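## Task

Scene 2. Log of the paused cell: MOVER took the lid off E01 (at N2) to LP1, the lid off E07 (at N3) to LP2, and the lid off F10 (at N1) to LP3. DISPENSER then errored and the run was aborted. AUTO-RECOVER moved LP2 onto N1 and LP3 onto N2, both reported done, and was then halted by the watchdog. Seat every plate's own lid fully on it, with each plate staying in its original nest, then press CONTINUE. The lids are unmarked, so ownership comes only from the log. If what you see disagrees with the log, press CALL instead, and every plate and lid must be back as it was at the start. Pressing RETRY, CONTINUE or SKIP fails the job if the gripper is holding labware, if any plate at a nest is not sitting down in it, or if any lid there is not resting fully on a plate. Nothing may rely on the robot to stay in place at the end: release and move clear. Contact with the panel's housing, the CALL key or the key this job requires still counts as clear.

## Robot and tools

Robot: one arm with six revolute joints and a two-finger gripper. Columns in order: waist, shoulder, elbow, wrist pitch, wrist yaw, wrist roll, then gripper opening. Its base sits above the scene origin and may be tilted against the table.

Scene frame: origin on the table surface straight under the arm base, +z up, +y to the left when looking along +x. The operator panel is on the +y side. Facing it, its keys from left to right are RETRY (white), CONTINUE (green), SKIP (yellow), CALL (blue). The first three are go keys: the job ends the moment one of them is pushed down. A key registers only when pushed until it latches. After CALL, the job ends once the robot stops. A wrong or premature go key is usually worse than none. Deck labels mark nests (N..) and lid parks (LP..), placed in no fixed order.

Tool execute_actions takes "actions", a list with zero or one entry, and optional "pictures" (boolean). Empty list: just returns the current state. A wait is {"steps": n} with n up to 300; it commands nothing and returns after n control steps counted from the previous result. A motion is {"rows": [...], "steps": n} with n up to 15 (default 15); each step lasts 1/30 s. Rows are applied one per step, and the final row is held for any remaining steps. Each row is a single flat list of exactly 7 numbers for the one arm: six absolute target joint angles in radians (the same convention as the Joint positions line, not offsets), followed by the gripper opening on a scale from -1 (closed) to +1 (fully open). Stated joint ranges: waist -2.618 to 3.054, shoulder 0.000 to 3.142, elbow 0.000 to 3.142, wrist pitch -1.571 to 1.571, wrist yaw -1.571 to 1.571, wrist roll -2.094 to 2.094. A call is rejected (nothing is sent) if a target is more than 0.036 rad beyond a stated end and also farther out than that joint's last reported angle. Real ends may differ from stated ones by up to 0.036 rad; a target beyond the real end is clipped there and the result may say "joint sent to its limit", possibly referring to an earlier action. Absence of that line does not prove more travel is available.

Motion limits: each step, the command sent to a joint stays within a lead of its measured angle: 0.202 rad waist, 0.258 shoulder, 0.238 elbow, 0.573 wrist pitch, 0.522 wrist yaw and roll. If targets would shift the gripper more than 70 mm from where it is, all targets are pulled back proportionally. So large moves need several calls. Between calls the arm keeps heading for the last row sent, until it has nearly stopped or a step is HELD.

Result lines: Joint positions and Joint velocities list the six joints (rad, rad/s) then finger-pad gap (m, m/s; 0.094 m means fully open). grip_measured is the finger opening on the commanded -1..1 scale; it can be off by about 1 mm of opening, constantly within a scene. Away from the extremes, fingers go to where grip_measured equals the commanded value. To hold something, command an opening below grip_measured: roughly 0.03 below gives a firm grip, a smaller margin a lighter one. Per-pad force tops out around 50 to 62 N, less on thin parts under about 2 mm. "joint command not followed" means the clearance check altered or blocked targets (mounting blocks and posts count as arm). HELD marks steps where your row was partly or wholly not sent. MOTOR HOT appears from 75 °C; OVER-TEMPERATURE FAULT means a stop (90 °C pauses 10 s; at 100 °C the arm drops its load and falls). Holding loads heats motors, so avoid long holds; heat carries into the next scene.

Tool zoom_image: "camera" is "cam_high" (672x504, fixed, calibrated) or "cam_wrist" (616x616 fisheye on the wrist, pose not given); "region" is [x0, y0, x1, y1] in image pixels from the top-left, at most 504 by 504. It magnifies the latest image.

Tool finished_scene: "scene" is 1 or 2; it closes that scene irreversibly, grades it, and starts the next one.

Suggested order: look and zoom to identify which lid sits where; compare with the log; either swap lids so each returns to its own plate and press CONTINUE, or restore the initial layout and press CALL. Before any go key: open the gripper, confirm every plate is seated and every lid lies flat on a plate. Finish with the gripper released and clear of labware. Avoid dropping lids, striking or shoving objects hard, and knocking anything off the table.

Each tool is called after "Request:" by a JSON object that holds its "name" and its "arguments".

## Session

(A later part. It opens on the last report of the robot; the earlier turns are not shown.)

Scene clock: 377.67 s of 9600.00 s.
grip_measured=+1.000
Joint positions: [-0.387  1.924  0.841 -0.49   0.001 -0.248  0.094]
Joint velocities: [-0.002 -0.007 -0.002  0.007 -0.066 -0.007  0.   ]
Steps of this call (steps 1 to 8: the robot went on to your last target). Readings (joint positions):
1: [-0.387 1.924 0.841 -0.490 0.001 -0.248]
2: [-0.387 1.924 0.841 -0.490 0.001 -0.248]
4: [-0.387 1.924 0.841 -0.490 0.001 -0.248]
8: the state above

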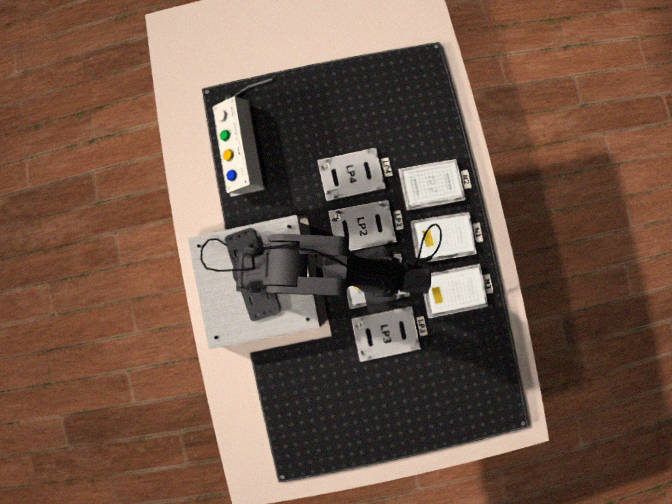

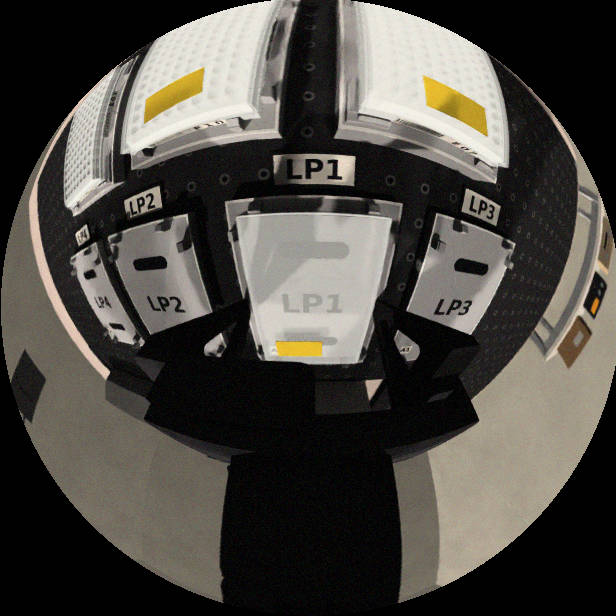

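Request:
{"name": "execute_actions", "arguments": {"actions": [{"rows": [[-0.394,1.93,0.836,-0.475,0,-0.254,0.98],[-0.394,1.93,0.836,-0.475,0,-0.254,0.96],[-0.394,1.93,0.836,-0.475,0,-0.254,0.94],[-0.394,1.93,0.836,-0.475,0,-0.254,0.92],[-0.394,1.93,0.836,-0.475,0,-0.254,0.90],[-0.394,1.93,0.836,-0.475,0,-0.254,0.88],[-0.394,1.93,0.836,-0.475,0,-0.254,0.86],[-0.394,1.93,0.836,-0.475,0,-0.254,0.84],[-0.394,1.93,0.836,-0.475,0,-0.254,0.82],[-0.394,1.93,0.836,-0.475,0,-0.254,0.80],[-0.394,1.93,0.836,-0.475,0,-0.254,0.78],[-0.394,1.93,0.836,-0.475,0,-0.254,0.765],[-0.394,1.93,0.836,-0.475,0,-0.254,0.75]], "steps": 15}], "pictures": false}}

Request:
{"name": "execute_actions", "arguments": {"actions": [{"steps": 8}]}}

Request:
{"name": "zoom_image", "arguments": {"camera": "cam_wrist", "region": [190, 160, 430, 380]}}

Scene clock: 382.10 s of 9600.00 s.
grip_measured=+0.781
Joint positions: [-0.387  1.924  0.841 -0.49   0.001 -0.248  0.084]
Joint velocities: [ 0.007 -0.007 -0.017  0.037 -0.007 -0.051  0.001]
Steps of this call (steps 1 to 15: the robot went on to your last target; steps 16 to 90: nothing new was sent; then 0.93 s passed at rest; steps 91 to 105: all 15 steps of this action). Readings (joint positions):
91: [-0.387 1.924 0.841 -0.490 0.001 -0.248]
92: [-0.387 1.924 0.841 -0.490 0.001 -0.248]
94: [-0.387 1.924 0.841 -0.490 0.001 -0.248]
98: [-0.387 1.924 0.841 -0.490 0.001 -0.248]
105: the state above

Scene clock: 382.37 s of 9600.00 s.
grip_measured=+0.781
Joint positions: [-0.387  1.924  0.841 -0.49   0.001 -0.248  0.084]
Joint velocities: [-0.017 -0.007 -0.017  0.066 -0.037  0.051  0.001]
Steps of this call (steps 1 to 8: the robot went on to your last target). Readings (joint positions):
1: [-0.387 1.924 0.841 -0.490 0.001 -0.248]
2: [-0.387 1.924 0.841 -0.490 0.001 -0.248]
4: [-0.387 1.924 0.841 -0.490 0.001 -0.248]
8: the state above

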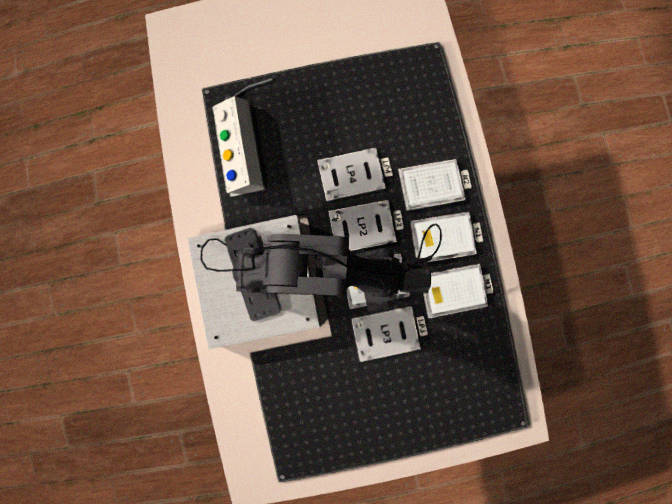

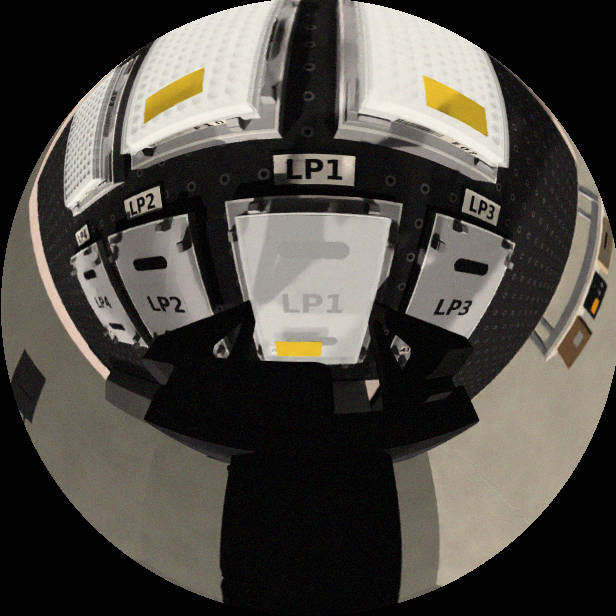

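Region (190, 160, 430, 380) of cam_wrist's 616x616 image, scaled by 2.100, with more detail than that image has; it fills the top 462 rows of this view, and the rest is white.

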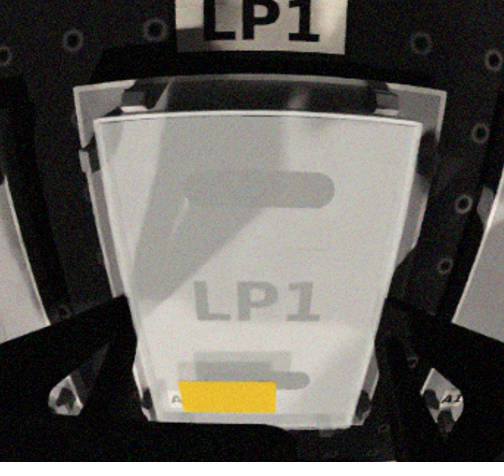

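Request:
{"name": "execute_actions", "arguments": {"actions": [{"rows": [[-0.387,1.875,0.872,-0.520,0,-0.248,0.745],[-0.387,1.885,0.870,-0.535,0,-0.248,0.745],[-0.387,1.880,0.871,-0.545,0,-0.248,0.745],[-0.387,1.872,0.873,-0.556,0,-0.248,0.745],[-0.387,1.864,0.875,-0.567,0,-0.248,0.745],[-0.387,1.856,0.878,-0.577,0,-0.248,0.745],[-0.387,1.848,0.881,-0.585,0,-0.248,0.745],[-0.387,1.841,0.884,-0.593,0,-0.248,0.745],[-0.385,1.835,0.886,-0.604,0,-0.246,0.745],[-0.382,1.830,0.889,-0.617,0,-0.244,0.745],[-0.379,1.826,0.896,-0.631,0,-0.241,0.745],[-0.375,1.823,0.906,-0.645,0,-0.237,0.745],[-0.370,1.821,0.918,-0.659,0,-0.231,0.745],[-0.362,1.820,0.931,-0.674,0,-0.223,0.745],[-0.353,1.835,0.945,-0.689,0,-0.212,0.745]], "steps": 15}], "pictures": false}}

Request:
{"name": "execute_actions", "arguments": {"actions": [{"rows": [[-0.341,1.850,0.960,-0.703,0,-0.200,0.745],[-0.328,1.865,0.976,-0.716,0,-0.186,0.745],[-0.314,1.878,0.992,-0.728,0,-0.171,0.745],[-0.298,1.885,1.009,-0.739,0,-0.154,0.745],[-0.282,1.890,1.027,-0.749,0,-0.136,0.745],[-0.264,1.897,1.047,-0.758,0,-0.116,0.745],[-0.245,1.906,1.069,-0.767,0,-0.096,0.745],[-0.225,1.918,1.092,-0.776,0,-0.075,0.745],[-0.205,1.932,1.117,-0.785,0,-0.053,0.745],[-0.184,1.947,1.143,-0.794,0,-0.030,0.745],[-0.162,1.964,1.171,-0.803,0,-0.007,0.745],[-0.141,1.982,1.200,-0.813,0,0.016,0.745],[-0.119,2.002,1.230,-0.826,0,0.040,0.745],[-0.097,2.023,1.262,-0.840,0,0.063,0.745],[-0.076,2.045,1.297,-0.854,0,0.086,0.745]], "steps": 15}], "pictures": false}}

Request:
{"name": "execute_actions", "arguments": {"actions": [{"rows": [[-0.054,2.068,1.334,-0.869,0,0.109,0.745],[-0.033,2.092,1.372,-0.883,0,0.132,0.745],[-0.013,2.116,1.411,-0.898,0,0.154,0.745],[0.007,2.141,1.450,-0.913,0,0.175,0.745],[0.026,2.166,1.490,-0.930,0,0.195,0.745],[0.044,2.191,1.530,-0.947,0,0.215,0.745],[0.060,2.215,1.571,-0.965,0,0.233,0.745],[0.076,2.239,1.612,-0.982,0,0.250,0.745],[0.090,2.262,1.653,-0.999,0,0.265,0.745],[0.103,2.286,1.694,-1.016,0,0.279,0.745],[0.115,2.310,1.735,-1.033,0,0.291,0.745],[0.124,2.334,1.776,-1.049,0,0.302,0.745],[0.132,2.357,1.816,-1.057,0,0.310,0.745],[0.137,2.379,1.854,-1.064,0,0.316,0.745],[0.141,2.405,1.888,-1.070,0,0.320,0.745]], "steps": 15}], "pictures": false}}

Request:
{"name": "execute_actions", "arguments": {"actions": [{"rows": [[0.142,2.428,1.918,-1.076,0,0.321,0.745],[0.142,2.448,1.944,-1.080,0,0.321,0.745],[0.142,2.464,1.966,-1.083,0,0.321,0.745],[0.142,2.477,1.983,-1.085,0,0.321,0.745],[0.142,2.486,1.996,-1.086,0,0.321,0.745],[0.142,2.492,2.005,-1.087,0,0.321,0.745],[0.142,2.496,2.011,-1.087,0,0.321,0.745],[0.142,2.497,2.013,-1.087,0,0.321,0.745],[0.142,2.497,2.014,-1.087,0,0.321,0.745]], "steps": 15}], "pictures": false}}

Request:
{"name": "execute_actions", "arguments": {"actions": [{"steps": 8}]}}

Request:
{"name": "zoom_image", "arguments": {"camera": "cam_wrist", "region": [190, 160, 430, 380]}}

Scene clock: 436.10 s of 9600.00 s.
grip_measured=+0.781
Joint positions: [-0.378  1.854  0.896 -0.625  0.001 -0.238  0.084]
Joint velocities: [ 0.168 -0.017  0.349 -0.432 -0.007  0.066 -0.   ]
Steps of this call (steps 1 to 15: the robot went on to your last target; steps 16 to 90: nothing new was sent; then 50.23 s passed at rest; steps 91 to 105: all 15 steps of this action). Readings (joint positions):
91: [-0.387 1.922 0.841 -0.491 0.001 -0.248]
92: [-0.387 1.920 0.841 -0.497 0.001 -0.248]
94: [-0.387 1.914 0.844 -0.506 0.001 -0.248]
98: [-0.387 1.888 0.853 -0.541 0.001 -0.248]
105: the state above

Scene clock: 436.60 s of 9600.00 s.
grip_measured=+0.781
Joint positions: [-0.122  1.998  1.22  -0.795  0.002 -0.011  0.084]
Joint velocities: [ 0.598  0.608  0.945 -0.344 -0.051  0.593  0.   ]
Steps of this call (steps 1 to 15: all 15 steps of this action). Readings (joint positions):
1: [-0.371 1.854 0.909 -0.639 0.001 -0.232]
2: [-0.361 1.854 0.923 -0.652 0.002 -0.224]
4: [-0.335 1.859 0.956 -0.679 0.002 -0.205]
8: [-0.268 1.888 1.031 -0.722 0.002 -0.149]
15: the state above

Scene clock: 437.10 s of 9600.00 s.
grip_measured=+0.781
Joint positions: [ 0.132  2.359  1.804 -1.005  0.001  0.269  0.084]
Joint velocities: [ 0.212  0.652  1.101 -0.315  0.007  0.271  0.001]
Steps of this call (steps 1 to 15: all 15 steps of this action). Readings (joint positions):
1: [-0.101 2.020 1.253 -0.806 0.002 0.011]
2: [-0.079 2.043 1.288 -0.819 0.002 0.033]
4: [-0.036 2.092 1.363 -0.845 0.002 0.077]
8: [0.041 2.193 1.522 -0.901 0.002 0.161]
15: the state above

Scene clock: 437.60 s of 9600.00 s.
grip_measured=+0.781
Joint positions: [ 0.145  2.5    1.981 -1.069  0.     0.313  0.084]
Joint velocities: [-0.007 -0.022 -0.002 -0.022  0.007  0.095 -0.002]
Steps of this call (steps 1 to 15: all 15 steps of this action). Readings (joint positions):
1: [0.138 2.382 1.840 -1.015 0.001 0.278]
2: [0.142 2.403 1.873 -1.022 0.000 0.285]
4: [0.145 2.440 1.926 -1.034 0.000 0.295]
8: [0.145 2.489 1.976 -1.050 0.000 0.307]
15: the state above

Scene clock: 437.87 s of 9600.00 s.
grip_measured=+0.781
Joint positions: [ 0.145  2.5    1.981 -1.073  0.     0.314  0.084]
Joint velocities: [-0.002 -0.012  0.007  0.007 -0.007 -0.066  0.   ]
Steps of this call (steps 1 to 8: the robot went on to your last target). Readings (joint positions):
1: [0.145 2.500 1.981 -1.070 0.000 0.313]
2: [0.145 2.500 1.981 -1.071 0.000 0.314]
4: [0.145 2.500 1.981 -1.072 0.000 0.314]
8: the state above

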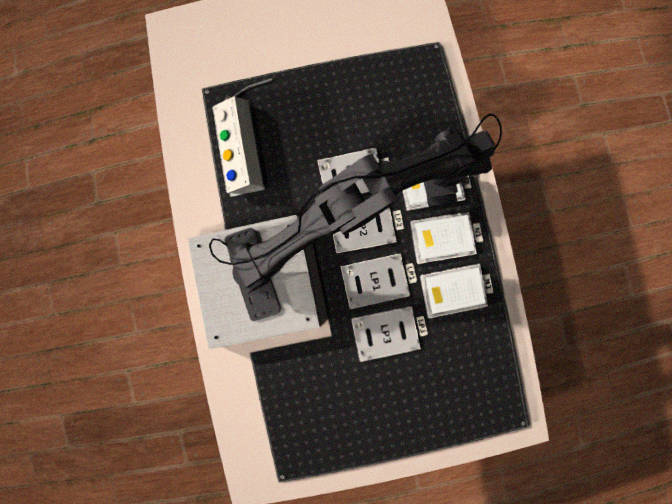

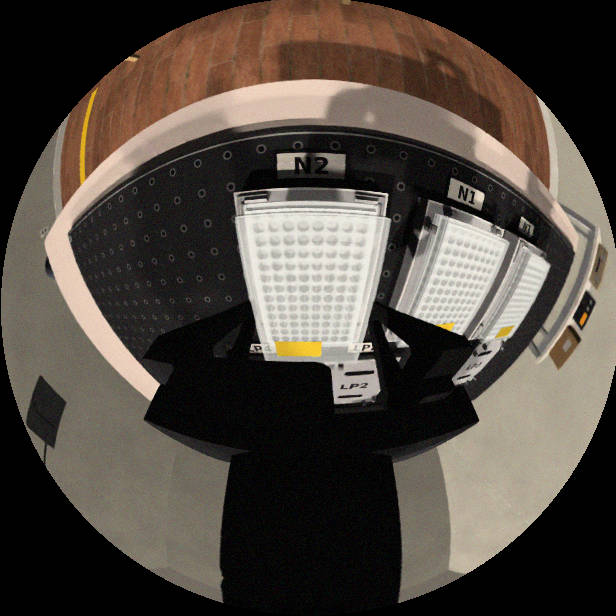

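Region (190, 160, 430, 380) of cam_wrist's 616x616 image, scaled by 2.100, with more detail than that image has; it fills the top 462 rows of this view, and the rest is white.

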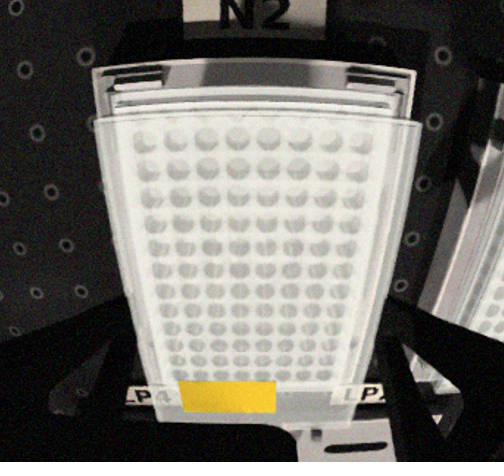

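Request:
{"name": "execute_actions", "arguments": {"actions": [{"rows": [[0.142,2.497,2.0,-1.055,0,0.321,0.745],[0.142,2.497,2.0,-1.045,0,0.321,0.745],[0.142,2.497,2.0,-1.038,0,0.321,0.745],[0.142,2.497,2.0,-1.034,0,0.321,0.745]], "steps": 15}], "pictures": false}}

Request:
{"name": "execute_actions", "arguments": {"actions": [{"steps": 12}]}}

Request:
{"name": "zoom_image", "arguments": {"camera": "cam_wrist", "region": [190, 160, 430, 380]}}

Scene clock: 441.37 s of 9600.00 s.
grip_measured=+0.781
Joint positions: [ 0.145  2.5    1.981 -1.052  0.     0.315  0.084]
Joint velocities: [ 0.007 -0.007 -0.002 -0.051  0.007  0.022 -0.001]
Steps of this call (steps 1 to 15: the robot went on to your last target; steps 16 to 90: nothing new was sent; steps 91 to 105: all 15 steps of this action). Readings (joint positions):
91: [0.145 2.500 1.981 -1.074 0.000 0.315]
92: [0.145 2.500 1.981 -1.073 0.000 0.315]
94: [0.145 2.500 1.981 -1.067 0.000 0.315]
98: [0.145 2.500 1.981 -1.057 0.000 0.315]
105: the state above

Scene clock: 441.77 s of 9600.00 s.
grip_measured=+0.781
Joint positions: [ 0.145  2.5    1.981 -1.052  0.     0.315  0.084]
Joint velocities: [ 0.017 -0.032  0.002 -0.051 -0.051  0.095  0.001]
Steps of this call (steps 1 to 12: the robot went on to your last target). Readings (joint positions):
1: [0.145 2.500 1.981 -1.052 0.000 0.315]
2: [0.145 2.500 1.981 -1.052 0.000 0.315]
4: [0.145 2.500 1.981 -1.052 0.000 0.315]
8: [0.145 2.500 1.981 -1.052 0.000 0.315]
12: the state above

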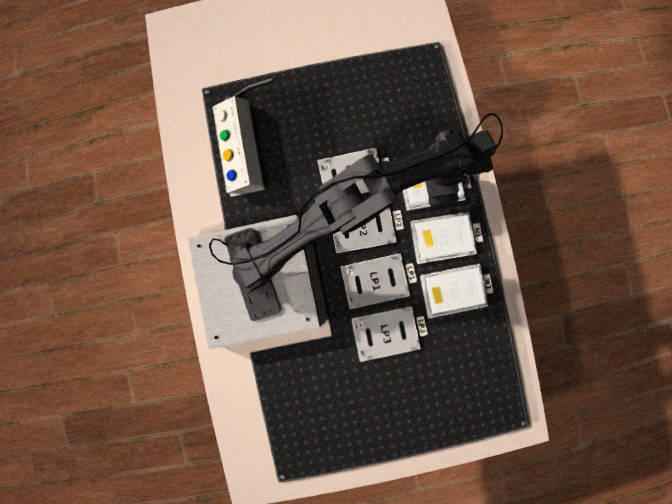

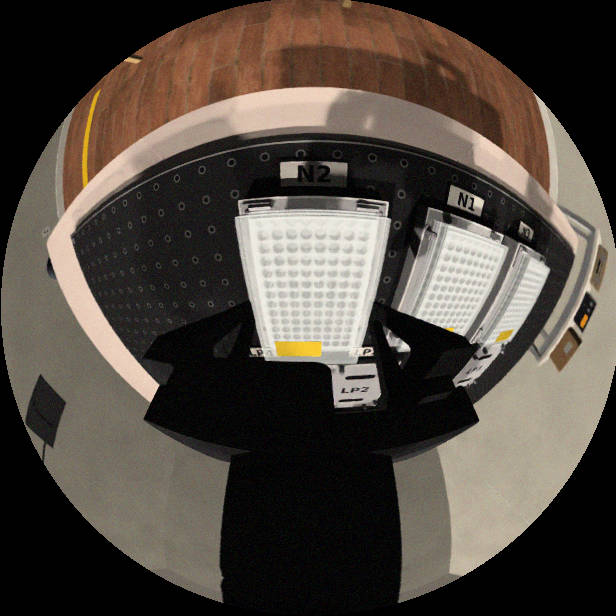

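Region (190, 160, 430, 380) of cam_wrist's 616x616 image, scaled by 2.100, with more detail than that image has; it fills the top 462 rows of this view, and the rest is white.

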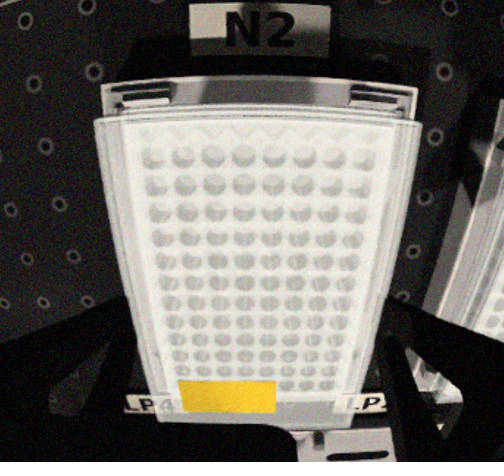

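Request:
{"name": "execute_actions", "arguments": {"actions": [{"rows": [[0.142,2.53,1.945,-1.030,0,0.321,0.745],[0.142,2.52,1.955,-1.024,0,0.321,0.745],[0.142,2.517,1.964,-1.019,0,0.321,0.745],[0.142,2.516,1.966,-1.015,0,0.321,0.745]], "steps": 15}], "pictures": false}}

Request:
{"name": "execute_actions", "arguments": {"actions": [{"steps": 8}]}}

Request:
{"name": "zoom_image", "arguments": {"camera": "cam_wrist", "region": [190, 160, 430, 380]}}

Scene clock: 448.70 s of 9600.00 s.
grip_measured=+0.781
Joint positions: [ 0.145  2.515  1.971 -1.033  0.     0.316  0.084]
Joint velocities: [-0.002 -0.007  0.002 -0.037 -0.066  0.007 -0.001]
Steps of this call (steps 1 to 15: the robot went on to your last target; steps 16 to 90: nothing new was sent; then 3.43 s passed at rest; steps 91 to 105: all 15 steps of this action). Readings (joint positions):
91: [0.145 2.501 1.978 -1.049 0.000 0.315]
92: [0.145 2.501 1.974 -1.046 0.000 0.315]
94: [0.145 2.508 1.971 -1.044 0.000 0.315]
98: [0.145 2.515 1.971 -1.035 0.000 0.316]
105: the state above

Scene clock: 448.97 s of 9600.00 s.
grip_measured=+0.781
Joint positions: [ 0.145  2.515  1.971 -1.033  0.     0.316  0.084]
Joint velocities: [-0.007 -0.002 -0.007  0.007  0.007 -0.066 -0.   ]
Steps of this call (steps 1 to 8: the robot went on to your last target). Readings (joint positions):
1: [0.145 2.515 1.971 -1.033 0.000 0.316]
2: [0.145 2.515 1.971 -1.033 0.000 0.316]
4: [0.145 2.515 1.971 -1.033 0.000 0.316]
8: the state above

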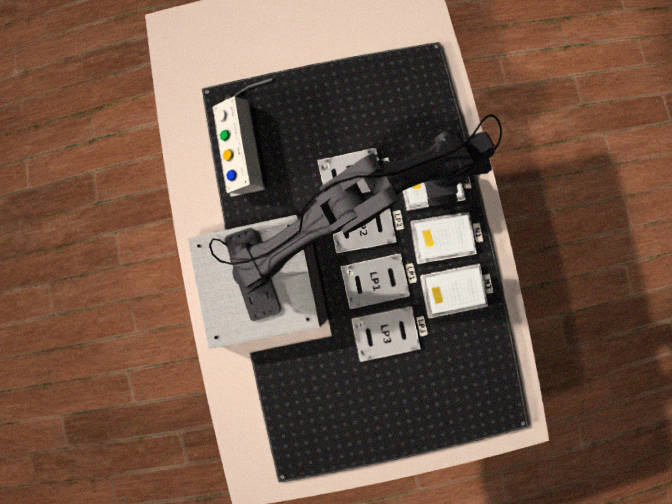

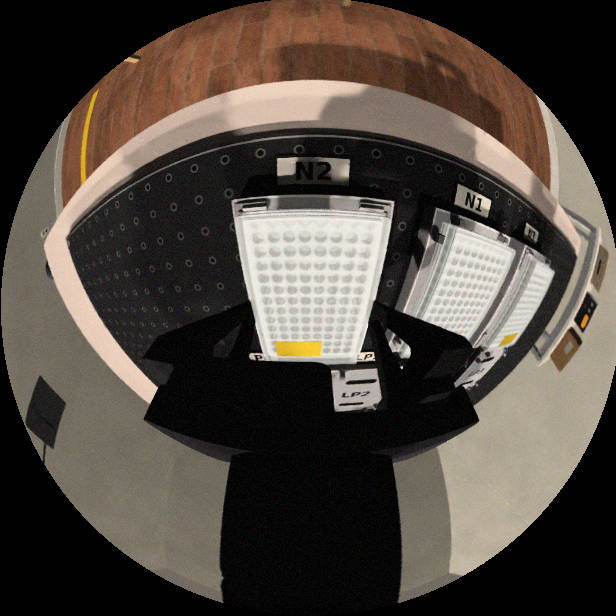

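Region (190, 160, 430, 380) of cam_wrist's 616x616 image, scaled by 2.100, with more detail than that image has; it fills the top 462 rows of this view, and the rest is white.

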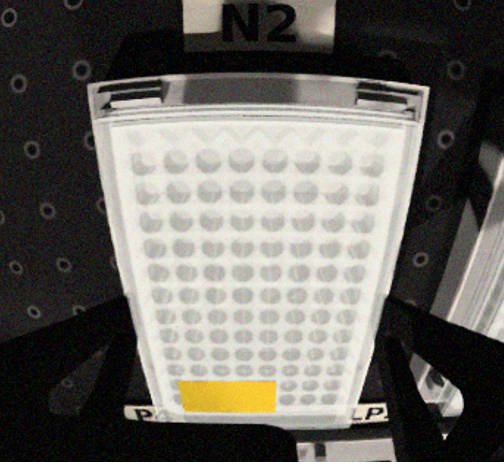

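Request:
{"name": "execute_actions", "arguments": {"actions": [{"rows": [[0.142,2.516,1.966,-1.009,0,0.321,0.745],[0.142,2.516,1.966,-1.009,0,0.321,0.745],[0.142,2.545,1.966,-1.009,0,0.321,0.745],[0.142,2.530,1.966,-1.009,0,0.321,0.745],[0.142,2.525,1.966,-1.009,0,0.321,0.745],[0.142,2.524,1.966,-1.009,0,0.321,0.745]], "steps": 15}], "pictures": false}}

Request:
{"name": "execute_actions", "arguments": {"actions": [{"steps": 6}]}}

Request:
{"name": "zoom_image", "arguments": {"camera": "cam_wrist", "region": [190, 160, 430, 380]}}

Scene clock: 454.37 s of 9600.00 s.
grip_measured=+0.781
Joint positions: [ 0.145  2.52   1.971 -1.025 -0.     0.316  0.084]
Joint velocities: [ 0.007 -0.007 -0.007 -0.095  0.022 -0.066 -0.001]
Steps of this call (steps 1 to 15: the robot went on to your last target; steps 16 to 90: nothing new was sent; then 1.90 s passed at rest; steps 91 to 105: all 15 steps of this action). Readings (joint positions):
91: [0.145 2.515 1.971 -1.032 0.000 0.316]
92: [0.145 2.515 1.971 -1.031 0.000 0.316]
94: [0.145 2.518 1.971 -1.028 0.000 0.316]
98: [0.145 2.520 1.971 -1.026 -0.000 0.316]
105: the state above

Scene clock: 454.57 s of 9600.00 s.
grip_measured=+0.781
Joint positions: [ 0.145  2.52   1.971 -1.025 -0.     0.316  0.084]
Joint velocities: [-0.002 -0.002  0.002 -0.007  0.022 -0.007 -0.001]
Steps of this call (steps 1 to 6: the robot went on to your last target). Readings (joint positions):
1: [0.145 2.520 1.971 -1.025 -0.000 0.316]
2: [0.145 2.520 1.971 -1.025 -0.000 0.316]
4: [0.145 2.520 1.971 -1.025 -0.000 0.316]
6: the state above

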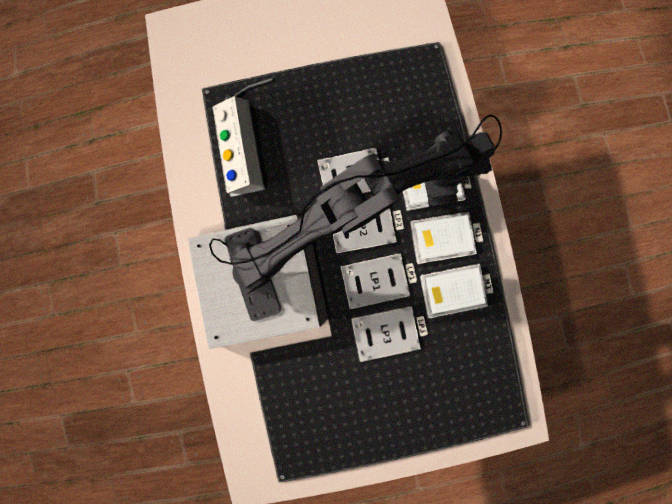

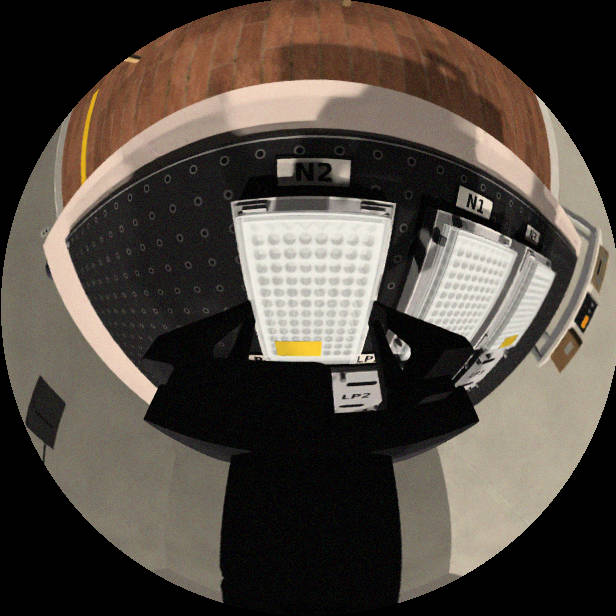

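Region (190, 160, 430, 380) of cam_wrist's 616x616 image, scaled by 2.100, with more detail than that image has; it fills the top 462 rows of this view, and the rest is white.

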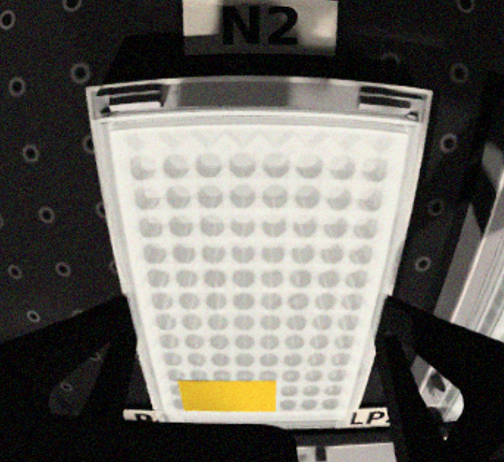

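Request:
{"name": "execute_actions", "arguments": {"actions": [{"rows": [[0.142,2.522,1.966,-1.012,0,0.321,0.78],[0.142,2.522,1.966,-1.012,0,0.321,0.80],[0.142,2.522,1.966,-1.012,0,0.321,0.82],[0.142,2.522,1.966,-1.012,0,0.321,0.84],[0.142,2.522,1.966,-1.012,0,0.321,0.86],[0.142,2.522,1.966,-1.012,0,0.321,0.88],[0.142,2.522,1.966,-1.012,0,0.321,0.90],[0.142,2.522,1.966,-1.012,0,0.321,0.925],[0.142,2.522,1.966,-1.012,0,0.321,0.95],[0.142,2.522,1.966,-1.012,0,0.321,0.975],[0.142,2.522,1.966,-1.012,0,0.321,1.0]], "steps": 15}], "pictures": false}}

Request:
{"name": "execute_actions", "arguments": {"actions": [{"steps": 6}]}}

Request:
{"name": "zoom_image", "arguments": {"camera": "cam_wrist", "region": [190, 160, 430, 380]}}

Scene clock: 457.90 s of 9600.00 s.
grip_measured=+1.000
Joint positions: [ 0.145  2.52   1.971 -1.025 -0.     0.316  0.094]
Joint velocities: [0.002 0.007 0.002 0.022 0.007 0.051 0.   ]
Steps of this call (steps 1 to 15: the robot went on to your last target; steps 16 to 85: nothing new was sent; steps 86 to 100: all 15 steps of this action). Readings (joint positions):
86: [0.145 2.520 1.971 -1.025 -0.000 0.316]
87: [0.145 2.520 1.971 -1.025 -0.000 0.316]
89: [0.145 2.520 1.971 -1.025 -0.000 0.316]
93: [0.145 2.520 1.971 -1.025 -0.000 0.316]
100: the state above

Scene clock: 458.10 s of 9600.00 s.
grip_measured=+1.000
Joint positions: [ 0.145  2.52   1.971 -1.025 -0.     0.316  0.094]
Joint velocities: [-0.002 -0.007  0.002 -0.081  0.066 -0.037  0.   ]
Steps of this call (steps 1 to 6: the robot went on to your last target). Readings (joint positions):
1: [0.145 2.520 1.971 -1.025 -0.000 0.316]
2: [0.145 2.520 1.971 -1.025 -0.000 0.316]
4: [0.145 2.520 1.971 -1.025 -0.000 0.316]
6: the state above

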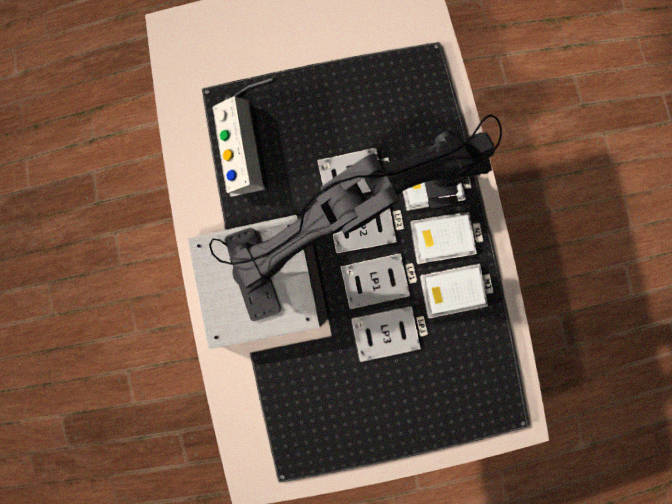

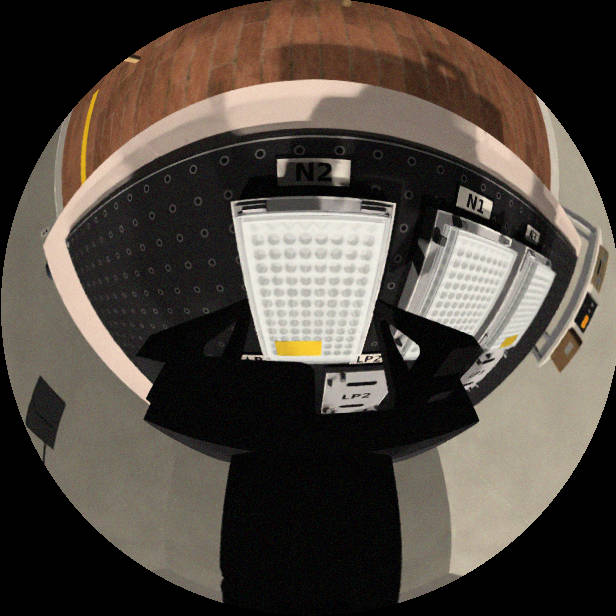

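Region (190, 160, 430, 380) of cam_wrist's 616x616 image, scaled by 2.100, with more detail than that image has; it fills the top 462 rows of this view, and the rest is white.

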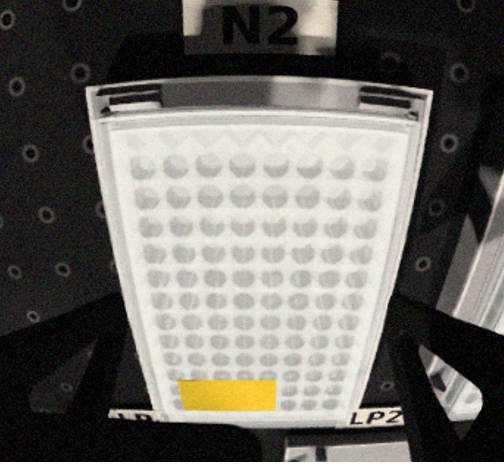

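Request:
{"name": "execute_actions", "arguments": {"actions": [{"rows": [[0.145,2.470,1.966,-1.045,0,0.316,1],[0.145,2.478,1.966,-1.050,0,0.316,1],[0.145,2.480,1.966,-1.056,0,0.316,1],[0.145,2.477,1.966,-1.063,0,0.316,1],[0.145,2.471,1.966,-1.071,0,0.316,1],[0.148,2.462,1.966,-1.080,0,0.313,1],[0.152,2.453,1.964,-1.090,0,0.310,1],[0.157,2.442,1.961,-1.100,0,0.308,1],[0.165,2.431,1.957,-1.108,0,0.306,1],[0.176,2.418,1.951,-1.116,0,0.304,1],[0.190,2.404,1.944,-1.123,0,0.300,1],[0.207,2.390,1.935,-1.129,0,0.296,1],[0.226,2.374,1.925,-1.134,0,0.292,1],[0.248,2.358,1.913,-1.138,0,0.287,1],[0.272,2.341,1.900,-1.140,0,0.281,0.94]], "steps": 15}], "pictures": false}}

Request:
{"name": "execute_actions", "arguments": {"actions": [{"rows": [[0.298,2.324,1.887,-1.14,0,0.275,0.87],[0.326,2.305,1.872,-1.14,0,0.268,0.79],[0.356,2.287,1.856,-1.14,0,0.261,0.71],[0.388,2.268,1.839,-1.14,0,0.253,0.63],[0.421,2.248,1.821,-1.14,0,0.245,0.55],[0.456,2.229,1.803,-1.14,0,0.237,0.47],[0.492,2.209,1.784,-1.14,0,0.228,0.39],[0.529,2.189,1.764,-1.14,0,0.219,0.31],[0.567,2.169,1.744,-1.14,0,0.210,0.23],[0.606,2.149,1.723,-1.13,0,0.201,0.15],[0.646,2.129,1.702,-1.12,0,0.191,0.07],[0.686,2.109,1.681,-1.11,0,0.181,-0.01],[0.727,2.090,1.659,-1.10,0,0.172,-0.09],[0.768,2.070,1.637,-1.092,0,0.162,-0.17],[0.809,2.051,1.616,-1.084,0,0.152,-0.25]], "steps": 15}], "pictures": false}}

Request:
{"name": "execute_actions", "arguments": {"actions": [{"rows": [[0.850,2.033,1.594,-1.076,0,0.142,-0.33],[0.891,2.014,1.572,-1.068,0,0.132,-0.41],[0.932,1.997,1.550,-1.060,0,0.123,-0.49],[0.972,1.980,1.529,-1.052,0,0.113,-0.57],[1.012,1.964,1.508,-1.044,0,0.103,-0.65],[1.051,1.948,1.487,-1.036,0,0.094,-0.73],[1.089,1.934,1.467,-1.028,0,0.085,-0.80],[1.126,1.920,1.447,-1.020,0,0.076,-0.87],[1.162,1.907,1.428,-1.012,0,0.067,-0.93],[1.197,1.896,1.410,-1.004,0,0.059,-0.97],[1.230,1.885,1.392,-0.996,0,0.051,-1],[1.262,1.876,1.375,-0.988,0,0.043,-1],[1.292,1.867,1.359,-0.980,0,0.036,-1],[1.320,1.861,1.344,-0.972,0,0.029,-1],[1.346,1.855,1.331,-0.965,0,0.023,-1]], "steps": 15}], "pictures": false}}

Request:
{"name": "execute_actions", "arguments": {"actions": [{"rows": [[1.370,1.851,1.318,-0.958,0,0.017,-1],[1.392,1.849,1.306,-0.952,0,0.012,-1],[1.411,1.848,1.296,-0.947,0,0.008,-1],[1.428,1.848,1.287,-0.943,0,0.004,-1],[1.442,1.848,1.280,-0.940,0,0.000,-1],[1.453,1.848,1.274,-0.937,0,-0.002,-1],[1.461,1.848,1.270,-0.935,0,-0.004,-1],[1.466,1.848,1.267,-0.934,0,-0.006,-1],[1.468,1.848,1.266,-0.934,0,-0.006,-1]], "steps": 15}], "pictures": false}}

Request:
{"name": "execute_actions", "arguments": {"actions": [{"steps": 8}]}}

Request:
{"name": "zoom_image", "arguments": {"camera": "cam_high", "region": [380, 140, 520, 330]}}

Scene clock: 495.73 s of 9600.00 s.
grip_measured=+0.966
Joint positions: [ 0.204  2.408  1.926 -1.102  0.002  0.303  0.092]
Joint velocities: [ 0.564 -0.525 -0.3   -0.154 -0.051 -0.154 -0.05 ]
Steps of this call (steps 1 to 15: the robot went on to your last target; steps 16 to 90: nothing new was sent; then 34.13 s passed at rest; steps 91 to 105: all 15 steps of this action). Readings (joint positions):
91: [0.145 2.519 1.971 -1.026 -0.000 0.316]
92: [0.145 2.519 1.971 -1.028 -0.000 0.316]
94: [0.145 2.516 1.971 -1.033 -0.000 0.316]
98: [0.145 2.504 1.971 -1.057 -0.000 0.316]
105: the state above

Scene clock: 496.23 s of 9600.00 s.
grip_measured=-0.211
Joint positions: [ 0.739  2.119  1.662 -1.106  0.     0.197  0.037]
Joint velocities: [ 1.131 -0.569 -0.647  0.183 -0.022 -0.256 -0.075]
Steps of this call (steps 1 to 15: all 15 steps of this action). Readings (joint positions):
1: [0.226 2.390 1.916 -1.105 0.002 0.299]
2: [0.252 2.371 1.904 -1.108 0.002 0.295]
4: [0.314 2.332 1.877 -1.111 0.003 0.284]
8: [0.460 2.254 1.809 -1.113 0.002 0.257]
15: the state above

Scene clock: 496.73 s of 9600.00 s.
grip_measured=-0.986
Joint positions: [ 1.301  1.897  1.365 -1.009 -0.003  0.06   0.001]
Joint velocities: [ 0.774 -0.198 -0.447  0.183  0.037 -0.198  0.   ]
Steps of this call (steps 1 to 15: all 15 steps of this action). Readings (joint positions):
1: [0.780 2.099 1.641 -1.102 0.000 0.187]
2: [0.821 2.080 1.619 -1.097 -0.000 0.178]
4: [0.903 2.043 1.575 -1.085 -0.001 0.159]
8: [1.064 1.977 1.492 -1.057 -0.002 0.121]
15: the state above

Scene clock: 497.23 s of 9600.00 s.
grip_measured=-0.986
Joint positions: [ 1.467  1.88   1.273 -0.957 -0.003  0.003  0.001]
Joint velocities: [ 0.002 -0.002  0.002  0.037  0.037 -0.007  0.   ]
Steps of this call (steps 1 to 15: all 15 steps of this action). Readings (joint positions):
1: [1.329 1.891 1.351 -1.002 -0.003 0.053]
2: [1.354 1.886 1.337 -0.996 -0.003 0.046]
4: [1.398 1.881 1.314 -0.985 -0.004 0.034]
8: [1.455 1.880 1.281 -0.968 -0.004 0.015]
15: the state above

Scene clock: 497.50 s of 9600.00 s.
grip_measured=-0.986
Joint positions: [ 1.467  1.88   1.273 -0.953 -0.003  0.001  0.001]
Joint velocities: [ 0.007  0.002 -0.012  0.022 -0.125 -0.022  0.001]
Steps of this call (steps 1 to 8: the robot went on to your last target). Readings (joint positions):
1: [1.467 1.880 1.273 -0.956 -0.003 0.003]
2: [1.467 1.880 1.273 -0.955 -0.003 0.002]
4: [1.467 1.880 1.273 -0.954 -0.003 0.002]
8: the state above

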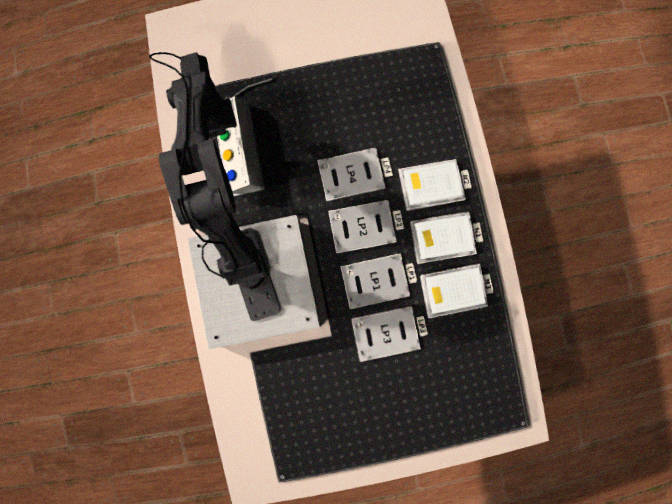

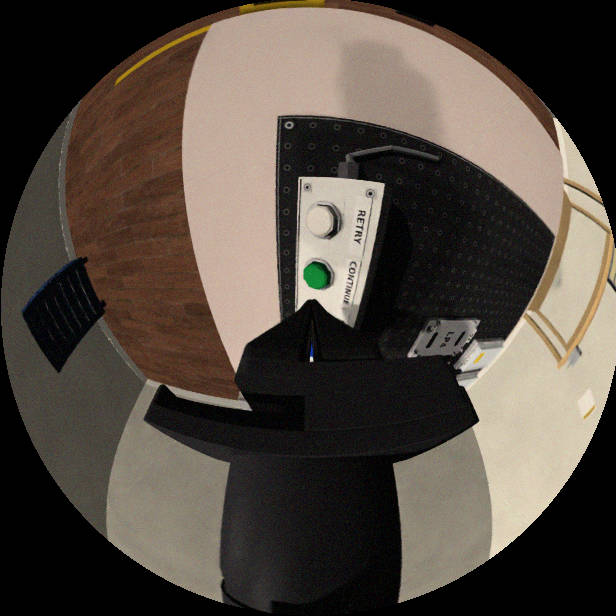

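Region (380, 140, 520, 330) of cam_high's 672x504 image, scaled by 2.653, with more detail than that image has; it fills the left 371 columns of this view, and the rest is white.

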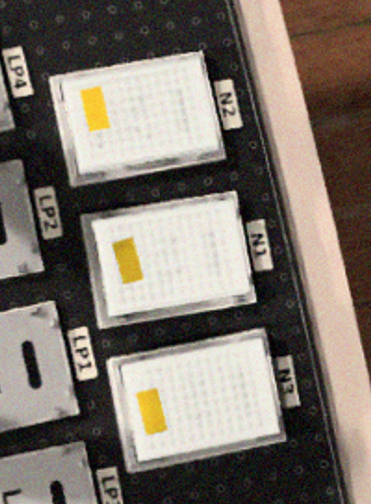

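Request:
{"name": "zoom_image", "arguments": {"camera": "cam_wrist", "region": [230, 160, 410, 340]}}

Region (230, 160, 410, 340) of cam_wrist's 616x616 image, scaled by 2.800, with more detail than that image has.

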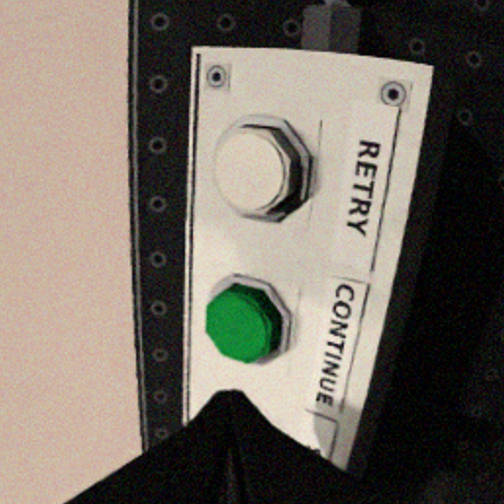

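Request:
{"name": "execute_actions", "arguments": {"actions": [{"rows": [[1.450,1.912,1.243,-0.925,0,-0.006,-1],[1.450,1.908,1.250,-0.915,0,-0.006,-1],[1.450,1.912,1.247,-0.905,0,-0.006,-1],[1.454,1.916,1.243,-0.893,0,-0.006,-1],[1.454,1.920,1.238,-0.881,0,-0.006,-1],[1.454,1.924,1.233,-0.869,0,-0.006,-1],[1.454,1.928,1.228,-0.857,0,-0.006,-1],[1.454,1.932,1.223,-0.845,0,-0.006,-1],[1.454,1.935,1.219,-0.835,0,-0.006,-1],[1.454,1.937,1.216,-0.827,0,-0.006,-1],[1.454,1.938,1.214,-0.822,0,-0.006,-1],[1.454,1.938,1.214,-0.820,0,-0.006,-1]], "steps": 15}], "pictures": false}}

Request:
{"name": "execute_actions", "arguments": {"actions": [{"steps": 12}]}}

Request:
{"name": "zoom_image", "arguments": {"camera": "cam_wrist", "region": [230, 160, 410, 340]}}

Scene clock: 505.60 s of 9600.00 s.
grip_measured=-0.986
Joint positions: [ 1.46   1.934  1.22  -0.856 -0.003  0.     0.001]
Joint velocities: [ 0.002  0.012  0.002  0.081  0.037  0.051 -0.   ]
Steps of this call (steps 1 to 15: the robot went on to your last target; steps 16 to 90: nothing new was sent; then 4.60 s passed at rest; steps 91 to 105: all 15 steps of this action). Readings (joint positions):
91: [1.467 1.881 1.270 -0.950 -0.003 0.000]
92: [1.465 1.883 1.268 -0.946 -0.003 0.000]
94: [1.461 1.893 1.261 -0.936 -0.003 0.000]
98: [1.460 1.915 1.241 -0.903 -0.003 0.000]
105: the state above

Scene clock: 506.00 s of 9600.00 s.
grip_measured=-0.986
Joint positions: [ 1.46   1.934  1.22  -0.839 -0.003  0.     0.001]
Joint velocities: [-0.017 -0.012 -0.017  0.022  0.037  0.095 -0.001]
Steps of this call (steps 1 to 12: the robot went on to your last target). Readings (joint positions):
1: [1.460 1.934 1.220 -0.852 -0.003 0.000]
2: [1.460 1.934 1.220 -0.849 -0.003 0.000]
4: [1.460 1.934 1.220 -0.845 -0.003 0.000]
8: [1.460 1.934 1.220 -0.840 -0.003 0.000]
12: the state above

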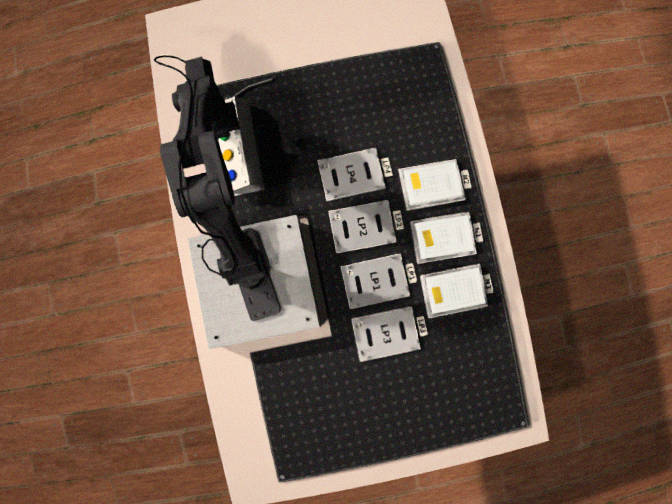

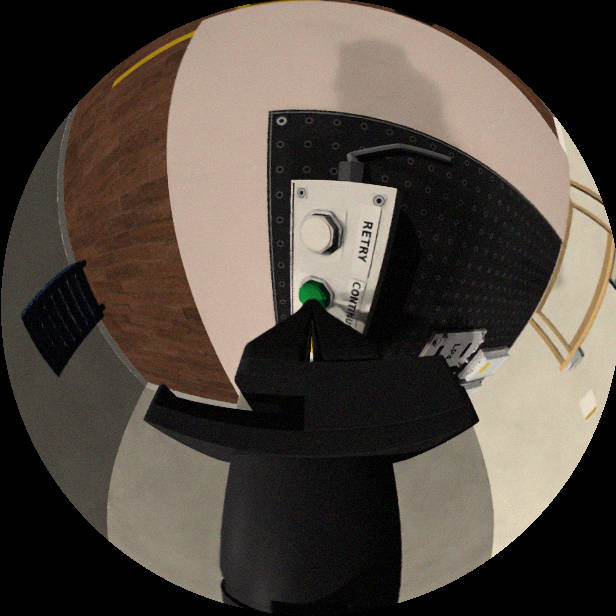

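Region (230, 160, 410, 340) of cam_wrist's 616x616 image, scaled by 2.800, with more detail than that image has.

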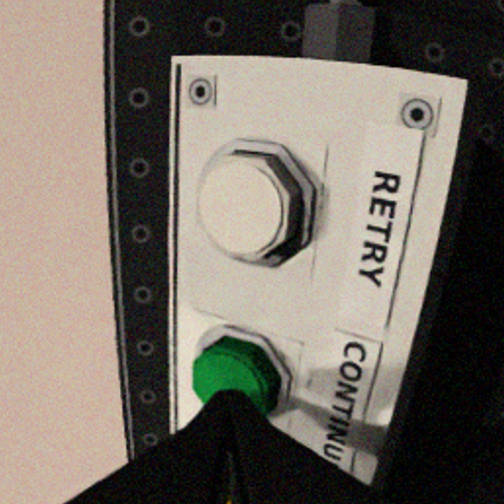

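Request:
{"name": "execute_actions", "arguments": {"actions": [{"rows": [[1.454,1.938,1.214,-0.805,0,-0.006,-1],[1.454,1.938,1.214,-0.795,0,-0.006,-1],[1.454,1.965,1.187,-0.788,0,-0.006,-1],[1.454,1.955,1.195,-0.783,0,-0.006,-1],[1.454,1.955,1.196,-0.780,0,-0.006,-1],[1.454,1.955,1.195,-0.780,0,-0.006,-1]], "steps": 15}], "pictures": false}}

Request:
{"name": "execute_actions", "arguments": {"actions": [{"steps": 8}]}}

Request:
{"name": "zoom_image", "arguments": {"camera": "cam_wrist", "region": [230, 160, 410, 340]}}

Scene clock: 509.27 s of 9600.00 s.
grip_measured=-0.986
Joint positions: [ 1.46   1.948  1.202 -0.802 -0.004  0.     0.001]
Joint velocities: [-0.012 -0.002 -0.007  0.066  0.051 -0.022 -0.001]
Steps of this call (steps 1 to 30: the robot went on to your last target; steps 31 to 83: nothing new was sent; steps 84 to 98: all 15 steps of this action). Readings (joint positions):
84: [1.460 1.934 1.220 -0.837 -0.003 0.000]
85: [1.460 1.934 1.220 -0.833 -0.003 0.000]
87: [1.460 1.936 1.214 -0.819 -0.003 0.000]
91: [1.460 1.946 1.204 -0.808 -0.003 0.000]
98: the state above

Scene clock: 509.53 s of 9600.00 s.
grip_measured=-0.986
Joint positions: [ 1.46   1.948  1.202 -0.801 -0.004  0.     0.001]
Joint velocities: [ 0.002  0.002 -0.017  0.022 -0.051  0.066  0.   ]
Steps of this call (steps 1 to 8: the robot went on to your last target). Readings (joint positions):
1: [1.460 1.948 1.202 -0.802 -0.004 0.000]
2: [1.460 1.948 1.202 -0.802 -0.004 0.000]
4: [1.460 1.948 1.202 -0.801 -0.004 0.000]
8: the state above

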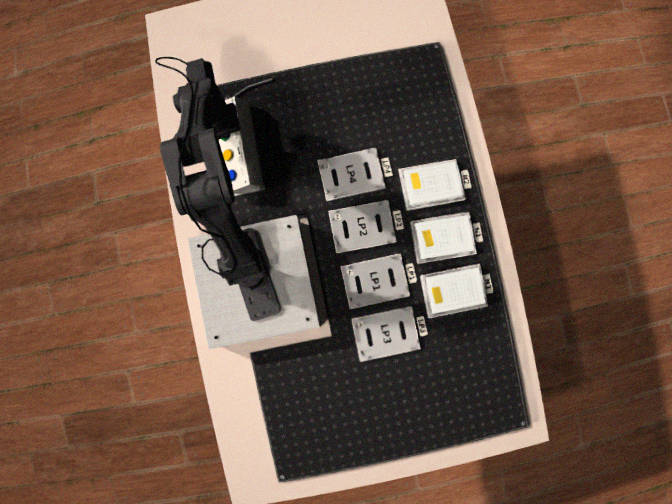

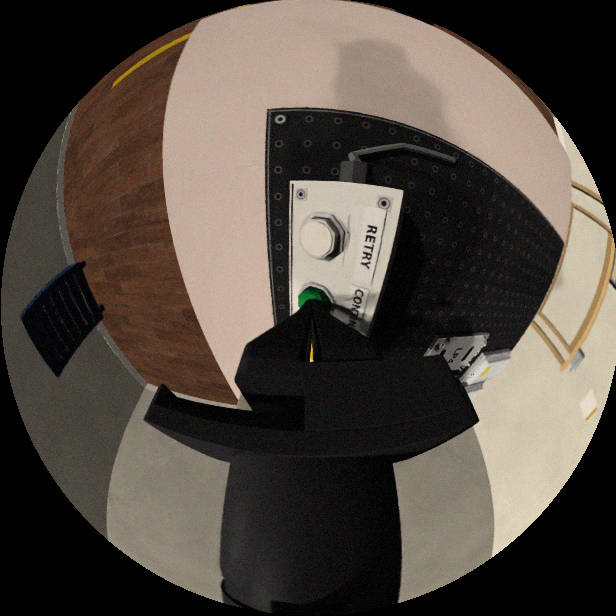

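Region (230, 160, 410, 340) of cam_wrist's 616x616 image, scaled by 2.800, with more detail than that image has.

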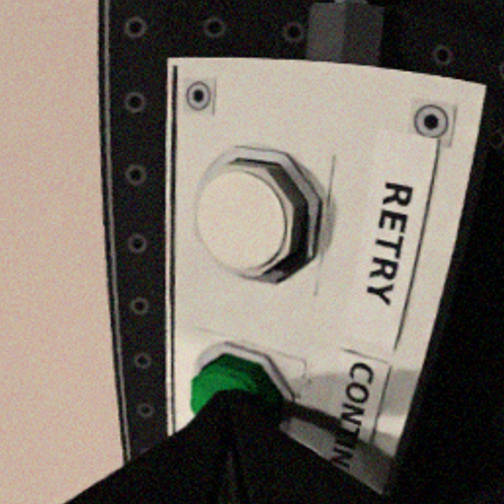

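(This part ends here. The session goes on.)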